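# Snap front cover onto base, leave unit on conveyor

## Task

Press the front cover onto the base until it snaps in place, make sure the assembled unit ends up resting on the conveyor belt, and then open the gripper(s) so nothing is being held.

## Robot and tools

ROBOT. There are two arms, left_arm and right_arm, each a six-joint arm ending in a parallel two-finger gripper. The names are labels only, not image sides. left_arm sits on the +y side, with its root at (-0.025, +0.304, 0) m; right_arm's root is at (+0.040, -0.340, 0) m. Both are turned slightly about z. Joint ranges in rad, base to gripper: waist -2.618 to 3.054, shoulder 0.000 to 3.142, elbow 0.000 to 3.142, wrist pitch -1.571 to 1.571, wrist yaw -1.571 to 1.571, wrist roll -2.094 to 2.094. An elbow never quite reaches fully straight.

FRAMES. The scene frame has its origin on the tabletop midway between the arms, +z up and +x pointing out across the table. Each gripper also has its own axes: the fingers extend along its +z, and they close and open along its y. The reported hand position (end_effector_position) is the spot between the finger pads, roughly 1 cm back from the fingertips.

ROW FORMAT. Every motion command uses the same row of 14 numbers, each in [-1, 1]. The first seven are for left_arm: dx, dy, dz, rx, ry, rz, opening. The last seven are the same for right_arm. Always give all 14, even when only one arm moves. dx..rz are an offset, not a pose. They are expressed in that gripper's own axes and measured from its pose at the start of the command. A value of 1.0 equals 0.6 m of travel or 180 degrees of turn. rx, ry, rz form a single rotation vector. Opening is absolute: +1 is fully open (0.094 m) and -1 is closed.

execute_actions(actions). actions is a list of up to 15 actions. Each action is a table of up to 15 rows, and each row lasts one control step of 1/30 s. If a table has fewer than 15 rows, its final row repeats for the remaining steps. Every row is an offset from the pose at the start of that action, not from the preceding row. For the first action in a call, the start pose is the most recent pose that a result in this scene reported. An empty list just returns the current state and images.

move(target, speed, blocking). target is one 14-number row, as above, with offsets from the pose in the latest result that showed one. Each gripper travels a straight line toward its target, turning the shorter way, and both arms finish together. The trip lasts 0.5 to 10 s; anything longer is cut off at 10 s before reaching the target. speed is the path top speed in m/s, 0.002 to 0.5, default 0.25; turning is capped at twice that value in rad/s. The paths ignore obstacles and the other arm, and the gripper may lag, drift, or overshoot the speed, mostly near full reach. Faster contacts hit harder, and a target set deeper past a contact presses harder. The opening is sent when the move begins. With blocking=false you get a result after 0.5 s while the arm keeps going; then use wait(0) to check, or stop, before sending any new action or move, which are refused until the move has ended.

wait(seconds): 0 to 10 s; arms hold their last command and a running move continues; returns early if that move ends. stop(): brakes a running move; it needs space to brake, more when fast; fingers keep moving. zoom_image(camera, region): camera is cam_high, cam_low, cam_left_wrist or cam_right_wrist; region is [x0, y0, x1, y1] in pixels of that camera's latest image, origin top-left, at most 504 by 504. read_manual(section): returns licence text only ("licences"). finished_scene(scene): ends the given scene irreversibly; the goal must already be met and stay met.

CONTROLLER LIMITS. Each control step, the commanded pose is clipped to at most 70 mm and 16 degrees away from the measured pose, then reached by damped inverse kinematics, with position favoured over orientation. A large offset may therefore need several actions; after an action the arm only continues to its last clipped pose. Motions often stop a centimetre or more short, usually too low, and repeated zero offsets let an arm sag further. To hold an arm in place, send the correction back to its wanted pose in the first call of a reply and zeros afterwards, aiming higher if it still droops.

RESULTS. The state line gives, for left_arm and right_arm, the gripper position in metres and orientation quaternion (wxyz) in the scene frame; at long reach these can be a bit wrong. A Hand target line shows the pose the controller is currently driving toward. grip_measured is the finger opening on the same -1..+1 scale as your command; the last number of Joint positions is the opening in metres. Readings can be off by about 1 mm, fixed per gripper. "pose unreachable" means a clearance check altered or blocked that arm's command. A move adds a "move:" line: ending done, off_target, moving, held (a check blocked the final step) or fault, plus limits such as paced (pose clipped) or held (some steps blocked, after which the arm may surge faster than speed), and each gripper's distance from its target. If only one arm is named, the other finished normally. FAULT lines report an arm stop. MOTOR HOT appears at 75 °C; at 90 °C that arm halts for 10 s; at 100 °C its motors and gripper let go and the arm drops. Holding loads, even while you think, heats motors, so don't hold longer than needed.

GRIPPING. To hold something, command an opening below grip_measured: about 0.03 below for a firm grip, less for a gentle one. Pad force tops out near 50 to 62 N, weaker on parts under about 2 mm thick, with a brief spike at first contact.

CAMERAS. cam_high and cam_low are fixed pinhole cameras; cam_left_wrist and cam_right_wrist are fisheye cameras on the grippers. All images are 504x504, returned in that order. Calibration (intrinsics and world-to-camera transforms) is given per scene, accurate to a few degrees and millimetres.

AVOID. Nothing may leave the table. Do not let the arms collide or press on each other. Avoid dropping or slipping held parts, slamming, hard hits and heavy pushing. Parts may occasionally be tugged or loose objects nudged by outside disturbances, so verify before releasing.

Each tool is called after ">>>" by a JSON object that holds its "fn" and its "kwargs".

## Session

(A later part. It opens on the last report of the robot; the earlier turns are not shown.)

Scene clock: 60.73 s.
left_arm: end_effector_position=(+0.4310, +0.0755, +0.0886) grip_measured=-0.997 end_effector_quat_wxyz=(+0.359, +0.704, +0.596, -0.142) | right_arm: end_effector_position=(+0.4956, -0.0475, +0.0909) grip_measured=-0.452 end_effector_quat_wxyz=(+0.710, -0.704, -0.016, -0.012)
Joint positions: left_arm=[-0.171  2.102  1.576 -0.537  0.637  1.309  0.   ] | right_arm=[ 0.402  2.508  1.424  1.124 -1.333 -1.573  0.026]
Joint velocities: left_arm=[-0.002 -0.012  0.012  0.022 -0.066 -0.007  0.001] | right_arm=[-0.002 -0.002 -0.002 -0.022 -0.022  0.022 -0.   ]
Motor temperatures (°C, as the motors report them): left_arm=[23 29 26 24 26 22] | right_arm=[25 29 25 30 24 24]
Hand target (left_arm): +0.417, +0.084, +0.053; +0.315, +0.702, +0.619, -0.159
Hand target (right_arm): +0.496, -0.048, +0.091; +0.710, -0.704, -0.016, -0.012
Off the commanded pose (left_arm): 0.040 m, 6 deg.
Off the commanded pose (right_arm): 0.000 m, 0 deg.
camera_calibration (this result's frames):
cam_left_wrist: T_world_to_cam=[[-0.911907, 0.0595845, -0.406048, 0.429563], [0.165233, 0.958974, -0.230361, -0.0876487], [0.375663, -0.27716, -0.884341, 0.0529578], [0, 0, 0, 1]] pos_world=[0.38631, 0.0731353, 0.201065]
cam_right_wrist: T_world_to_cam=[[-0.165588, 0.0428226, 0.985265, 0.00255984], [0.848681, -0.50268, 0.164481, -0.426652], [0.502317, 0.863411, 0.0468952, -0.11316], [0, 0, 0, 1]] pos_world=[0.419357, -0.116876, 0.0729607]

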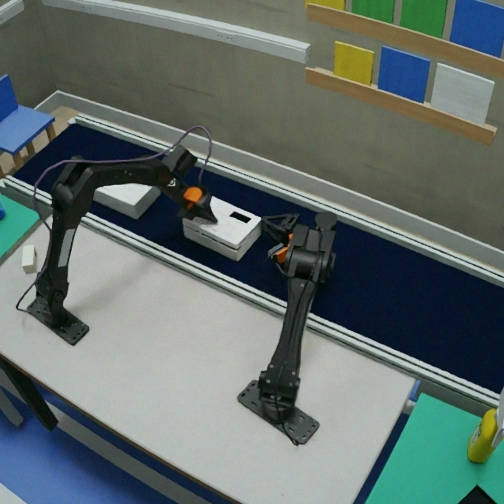

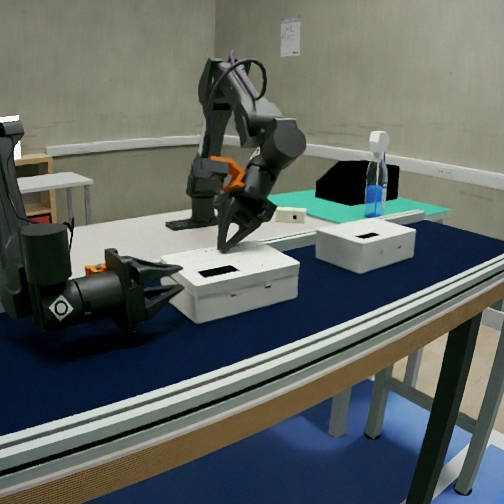

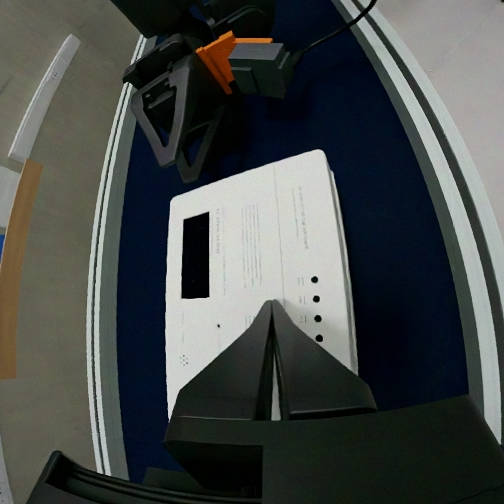

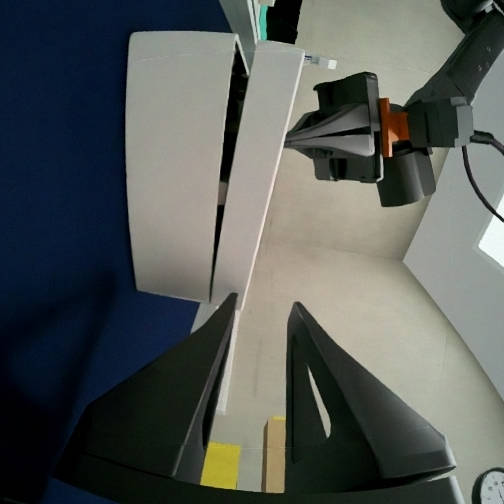

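>>> {"fn": "move", "kwargs": {"target": [-0.0495,-0.0232,-0.0405,0.119,0.222,0,-1,0,0,0,0,0,0,-0.45], "speed": 0.2}}

Scene clock: 64.10 s.
left_arm: end_effector_position=(+0.4082, +0.0692, +0.1139) grip_measured=-0.997 end_effector_quat_wxyz=(+0.052, +0.761, +0.646, +0.016) | right_arm: end_effector_position=(+0.4956, -0.0475, +0.0912) grip_measured=-0.452 end_effector_quat_wxyz=(+0.710, -0.703, -0.017, -0.013)
Joint positions: left_arm=[-0.41   2.469  2.543 -1.537  0.008  1.238  0.   ] | right_arm=[ 0.402  2.508  1.424  1.126 -1.333 -1.573  0.026]
Joint velocities: left_arm=[-0.002 -0.017 -0.007 -0.037  0.007  0.066  0.001] | right_arm=[ 0.027 -0.007  0.007  0.007 -0.007  0.007  0.   ]
Motor temperatures (°C, as the motors report them): left_arm=[23 29 27 24 26 22] | right_arm=[25 29 25 30 24 24]
Hand target (left_arm): +0.405, +0.069, +0.117; +0.047, +0.760, +0.648, +0.017
Hand target (right_arm): +0.496, -0.048, +0.091; +0.710, -0.704, -0.016, -0.012
Off the commanded pose (left_arm): 0.007 m, 6 deg.
Off the commanded pose (right_arm): 0.000 m, 0 deg.
joint sent to its limit (left arm) — the command would take joint 4 (wrist pitch) past its lower limit, so that joint was sent only as far as its limit.
move: off_target (left_arm)
camera_calibration (this result's frames):
cam_left_wrist: T_world_to_cam=[[-0.963595, 0.227967, -0.139696, 0.398532], [0.152834, 0.898364, 0.411805, -0.135853], [0.219376, 0.375463, -0.900501, 0.102652], [0, 0, 0, 1]] pos_world=[0.382267, -0.00734905, 0.204056]
cam_right_wrist: T_world_to_cam=[[-0.167776, 0.0422793, 0.984918, 0.00339535], [0.848313, -0.502771, 0.166089, -0.426656], [0.502211, 0.863385, 0.0484871, -0.113259], [0, 0, 0, 1]] pos_world=[0.419387, -0.116868, 0.0730102]

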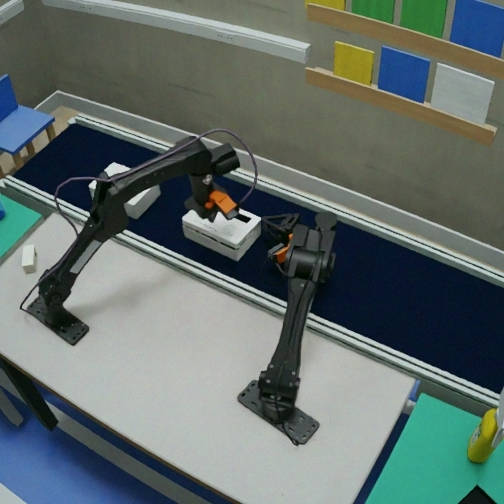

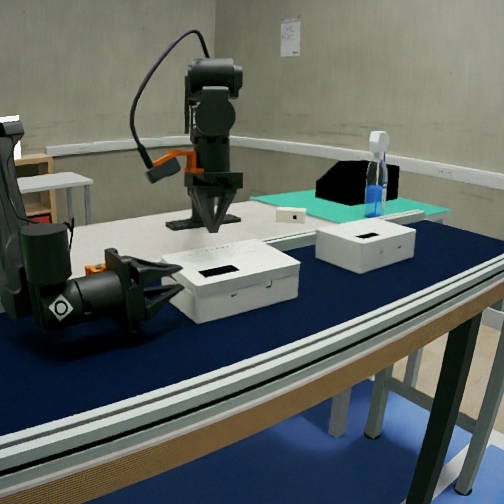

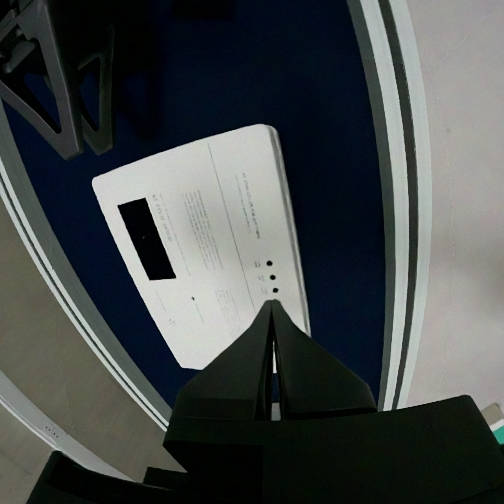

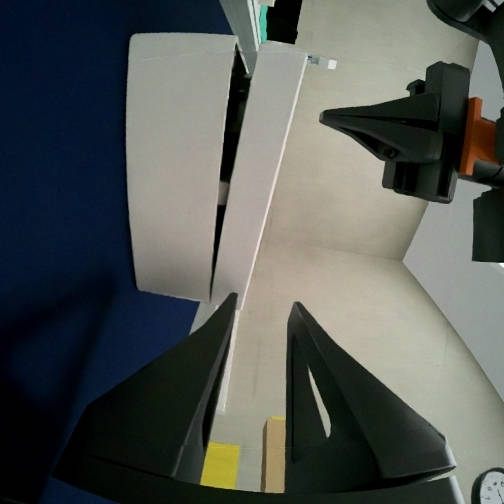

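>>> {"fn": "move", "kwargs": {"target": [0.003,-0.014,0.09,0,0,0,-1,0,0,0,0,0,0,-0.45], "speed": 0.04}}

Scene clock: 66.03 s.
left_arm: end_effector_position=(+0.4082, +0.0695, +0.0787) grip_measured=-0.997 end_effector_quat_wxyz=(+0.068, +0.760, +0.646, +0.023) | right_arm: end_effector_position=(+0.4956, -0.0475, +0.0914) grip_measured=-0.452 end_effector_quat_wxyz=(+0.711, -0.703, -0.018, -0.014)
Joint positions: left_arm=[-0.41   2.352  2.186 -1.261  0.006  1.238  0.   ] | right_arm=[ 0.402  2.508  1.424  1.128 -1.333 -1.573  0.026]
Joint velocities: left_arm=[-0.012  0.007 -0.017 -0.022  0.007 -0.007 -0.   ] | right_arm=[ 0.017  0.007 -0.007  0.037 -0.037 -0.037 -0.001]
Motor temperatures (°C, as the motors report them): left_arm=[23 29 27 24 26 22] | right_arm=[25 29 25 30 24 24]
Hand target (left_arm): +0.404, +0.070, +0.060; +0.051, +0.761, +0.646, +0.016
Hand target (right_arm): +0.496, -0.048, +0.091; +0.710, -0.703, -0.017, -0.013
Off the commanded pose (left_arm): 0.020 m, 2 deg.
Off the commanded pose (right_arm): 0.000 m, 0 deg.
move: off_target (left_arm)
camera_calibration (this result's frames):
cam_left_wrist: T_world_to_cam=[[-0.958701, 0.224984, -0.173993, 0.394433], [0.139207, 0.90466, 0.402755, -0.115858], [0.248018, 0.361901, -0.898618, 0.0598932], [0, 0, 0, 1]] pos_world=[0.379417, -0.00560453, 0.169112]
cam_right_wrist: T_world_to_cam=[[-0.169599, 0.0418267, 0.984625, 0.00409173], [0.848005, -0.502848, 0.167428, -0.426658], [0.50212, 0.863362, 0.0498135, -0.11334], [0, 0, 0, 1]] pos_world=[0.419413, -0.116862, 0.0730515]

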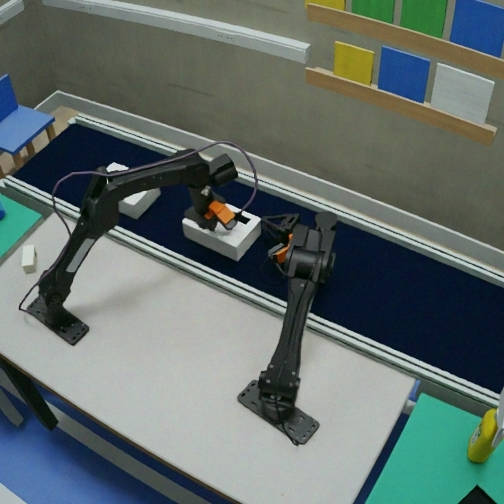

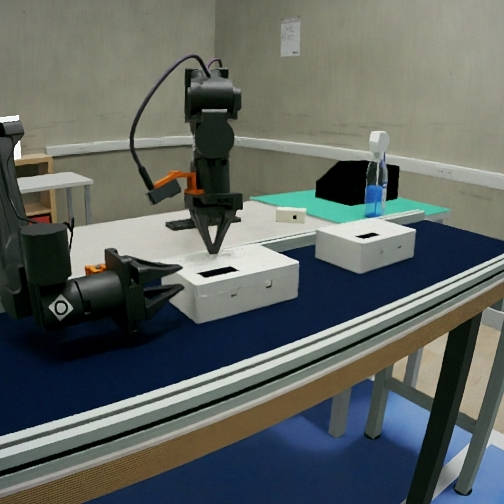

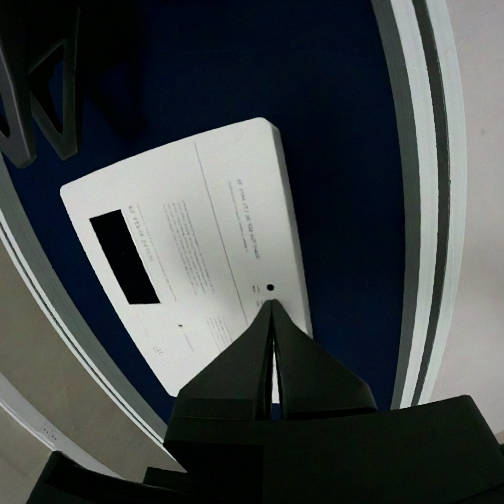

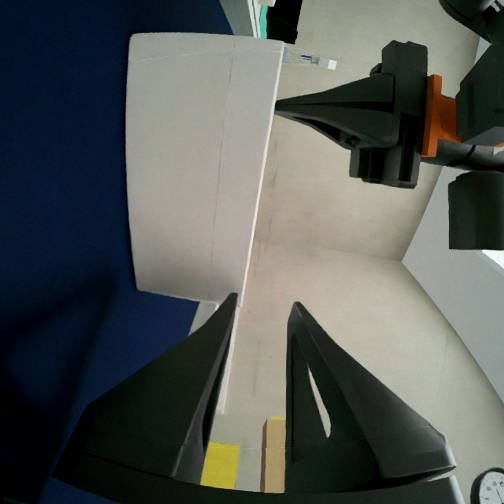

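Closed flush. Lift clear.

>>> {"fn": "move", "kwargs": {"target": [0,-0.03,-0.07,0,0,0,-1,0,0,-0.06,0,0,0,-0.45], "speed": 0.15}}

>>> {"fn": "zoom_image", "kwargs": {"camera": "cam_high", "region": [140, 150, 320, 300]}}

>>> {"fn": "zoom_image", "kwargs": {"camera": "cam_low", "region": [120, 200, 320, 340]}}

Scene clock: 67.03 s.
left_arm: end_effector_position=(+0.3955, +0.0764, +0.1201) grip_measured=-0.997 end_effector_quat_wxyz=(+0.081, +0.758, +0.646, +0.028) | right_arm: end_effector_position=(+0.5018, -0.0819, +0.0909) grip_measured=-0.452 end_effector_quat_wxyz=(+0.711, -0.703, -0.022, -0.026)
Joint positions: left_arm=[-0.41   2.258  2.186 -1.327  0.006  1.234  0.   ] | right_arm=[ 0.329  2.508  1.409  1.165 -1.396 -1.573  0.026]
Joint velocities: left_arm=[ 0.002  0.002 -0.017 -0.066 -0.022 -0.022 -0.   ] | right_arm=[ 0.012 -0.002 -0.012  0.037 -0.007  0.007  0.   ]
Motor temperatures (°C, as the motors report them): left_arm=[23 29 27 24 26 22] | right_arm=[25 29 25 30 24 24]
Hand target (left_arm): +0.386, +0.075, +0.118; +0.068, +0.760, +0.646, +0.023
Hand target (right_arm): +0.497, -0.084, +0.091; +0.710, -0.704, -0.018, -0.014
Off the commanded pose (left_arm): 0.010 m, 2 deg.
Off the commanded pose (right_arm): 0.006 m, 1 deg.
move: done
camera_calibration (this result's frames):
cam_left_wrist: T_world_to_cam=[[-0.954942, 0.21877, -0.200561, 0.390126], [0.12602, 0.910705, 0.393364, -0.131052], [0.268708, 0.350365, -0.897241, 0.0902425], [0, 0, 0, 1]] pos_world=[0.364814, 0.00238365, 0.210764]
cam_right_wrist: T_world_to_cam=[[-0.192216, 0.042444, 0.980434, 0.0188985], [0.838381, -0.512172, 0.186539, -0.446832], [0.510069, 0.857833, 0.0628635, -0.0924026], [0, 0, 0, 1]] pos_world=[0.42538, -0.150391, 0.0706316]

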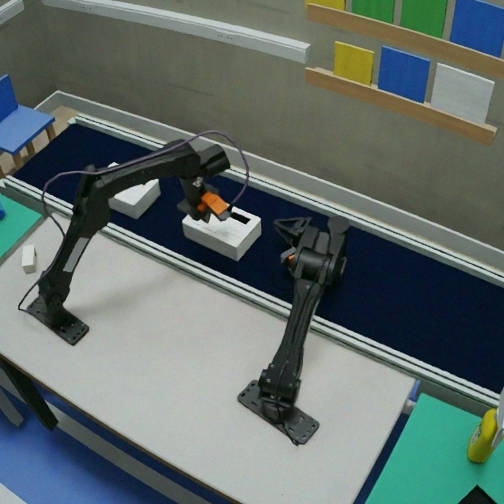

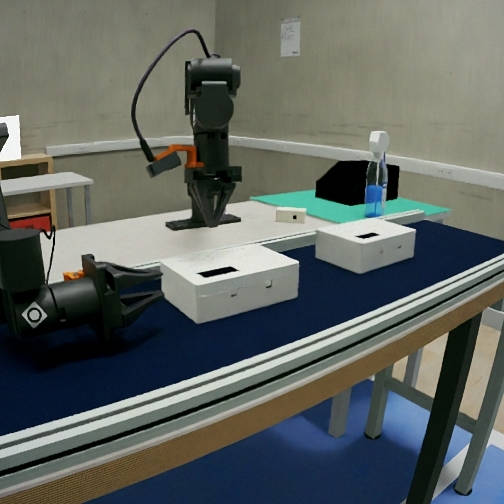

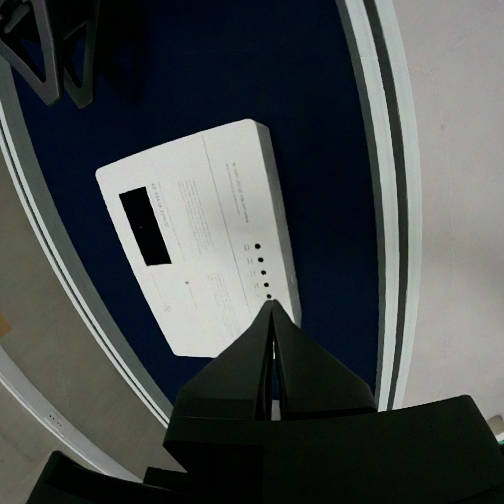

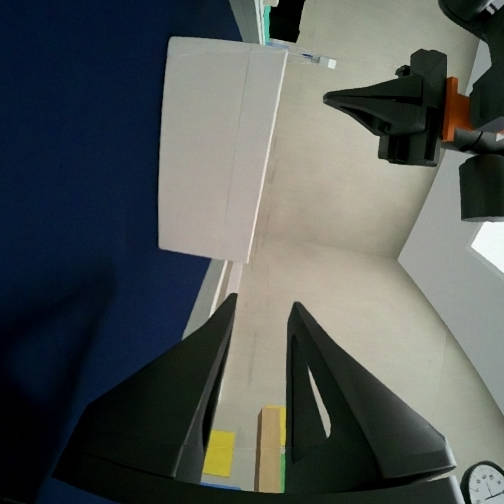

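Region (140, 150, 320, 300) of cam_high's 504x504 image, scaled by 2.800, with more detail than that image has.

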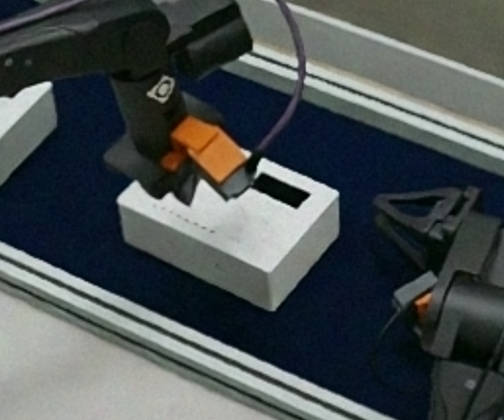

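Region (120, 200, 320, 340) of cam_low's 504x504 image, scaled by 2.520, with more detail than that image has; it fills the top 353 rows of this view, and the rest is white.

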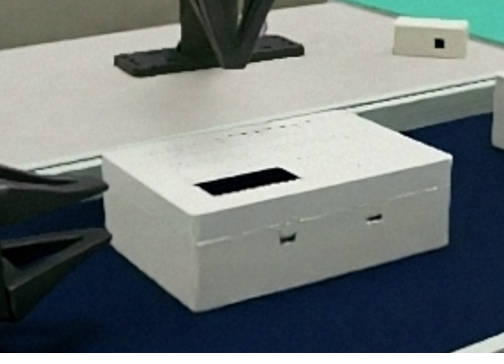

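>>> {"fn": "finished_scene", "kwargs": {"scene": 1}}

The scene is finished: the task was done.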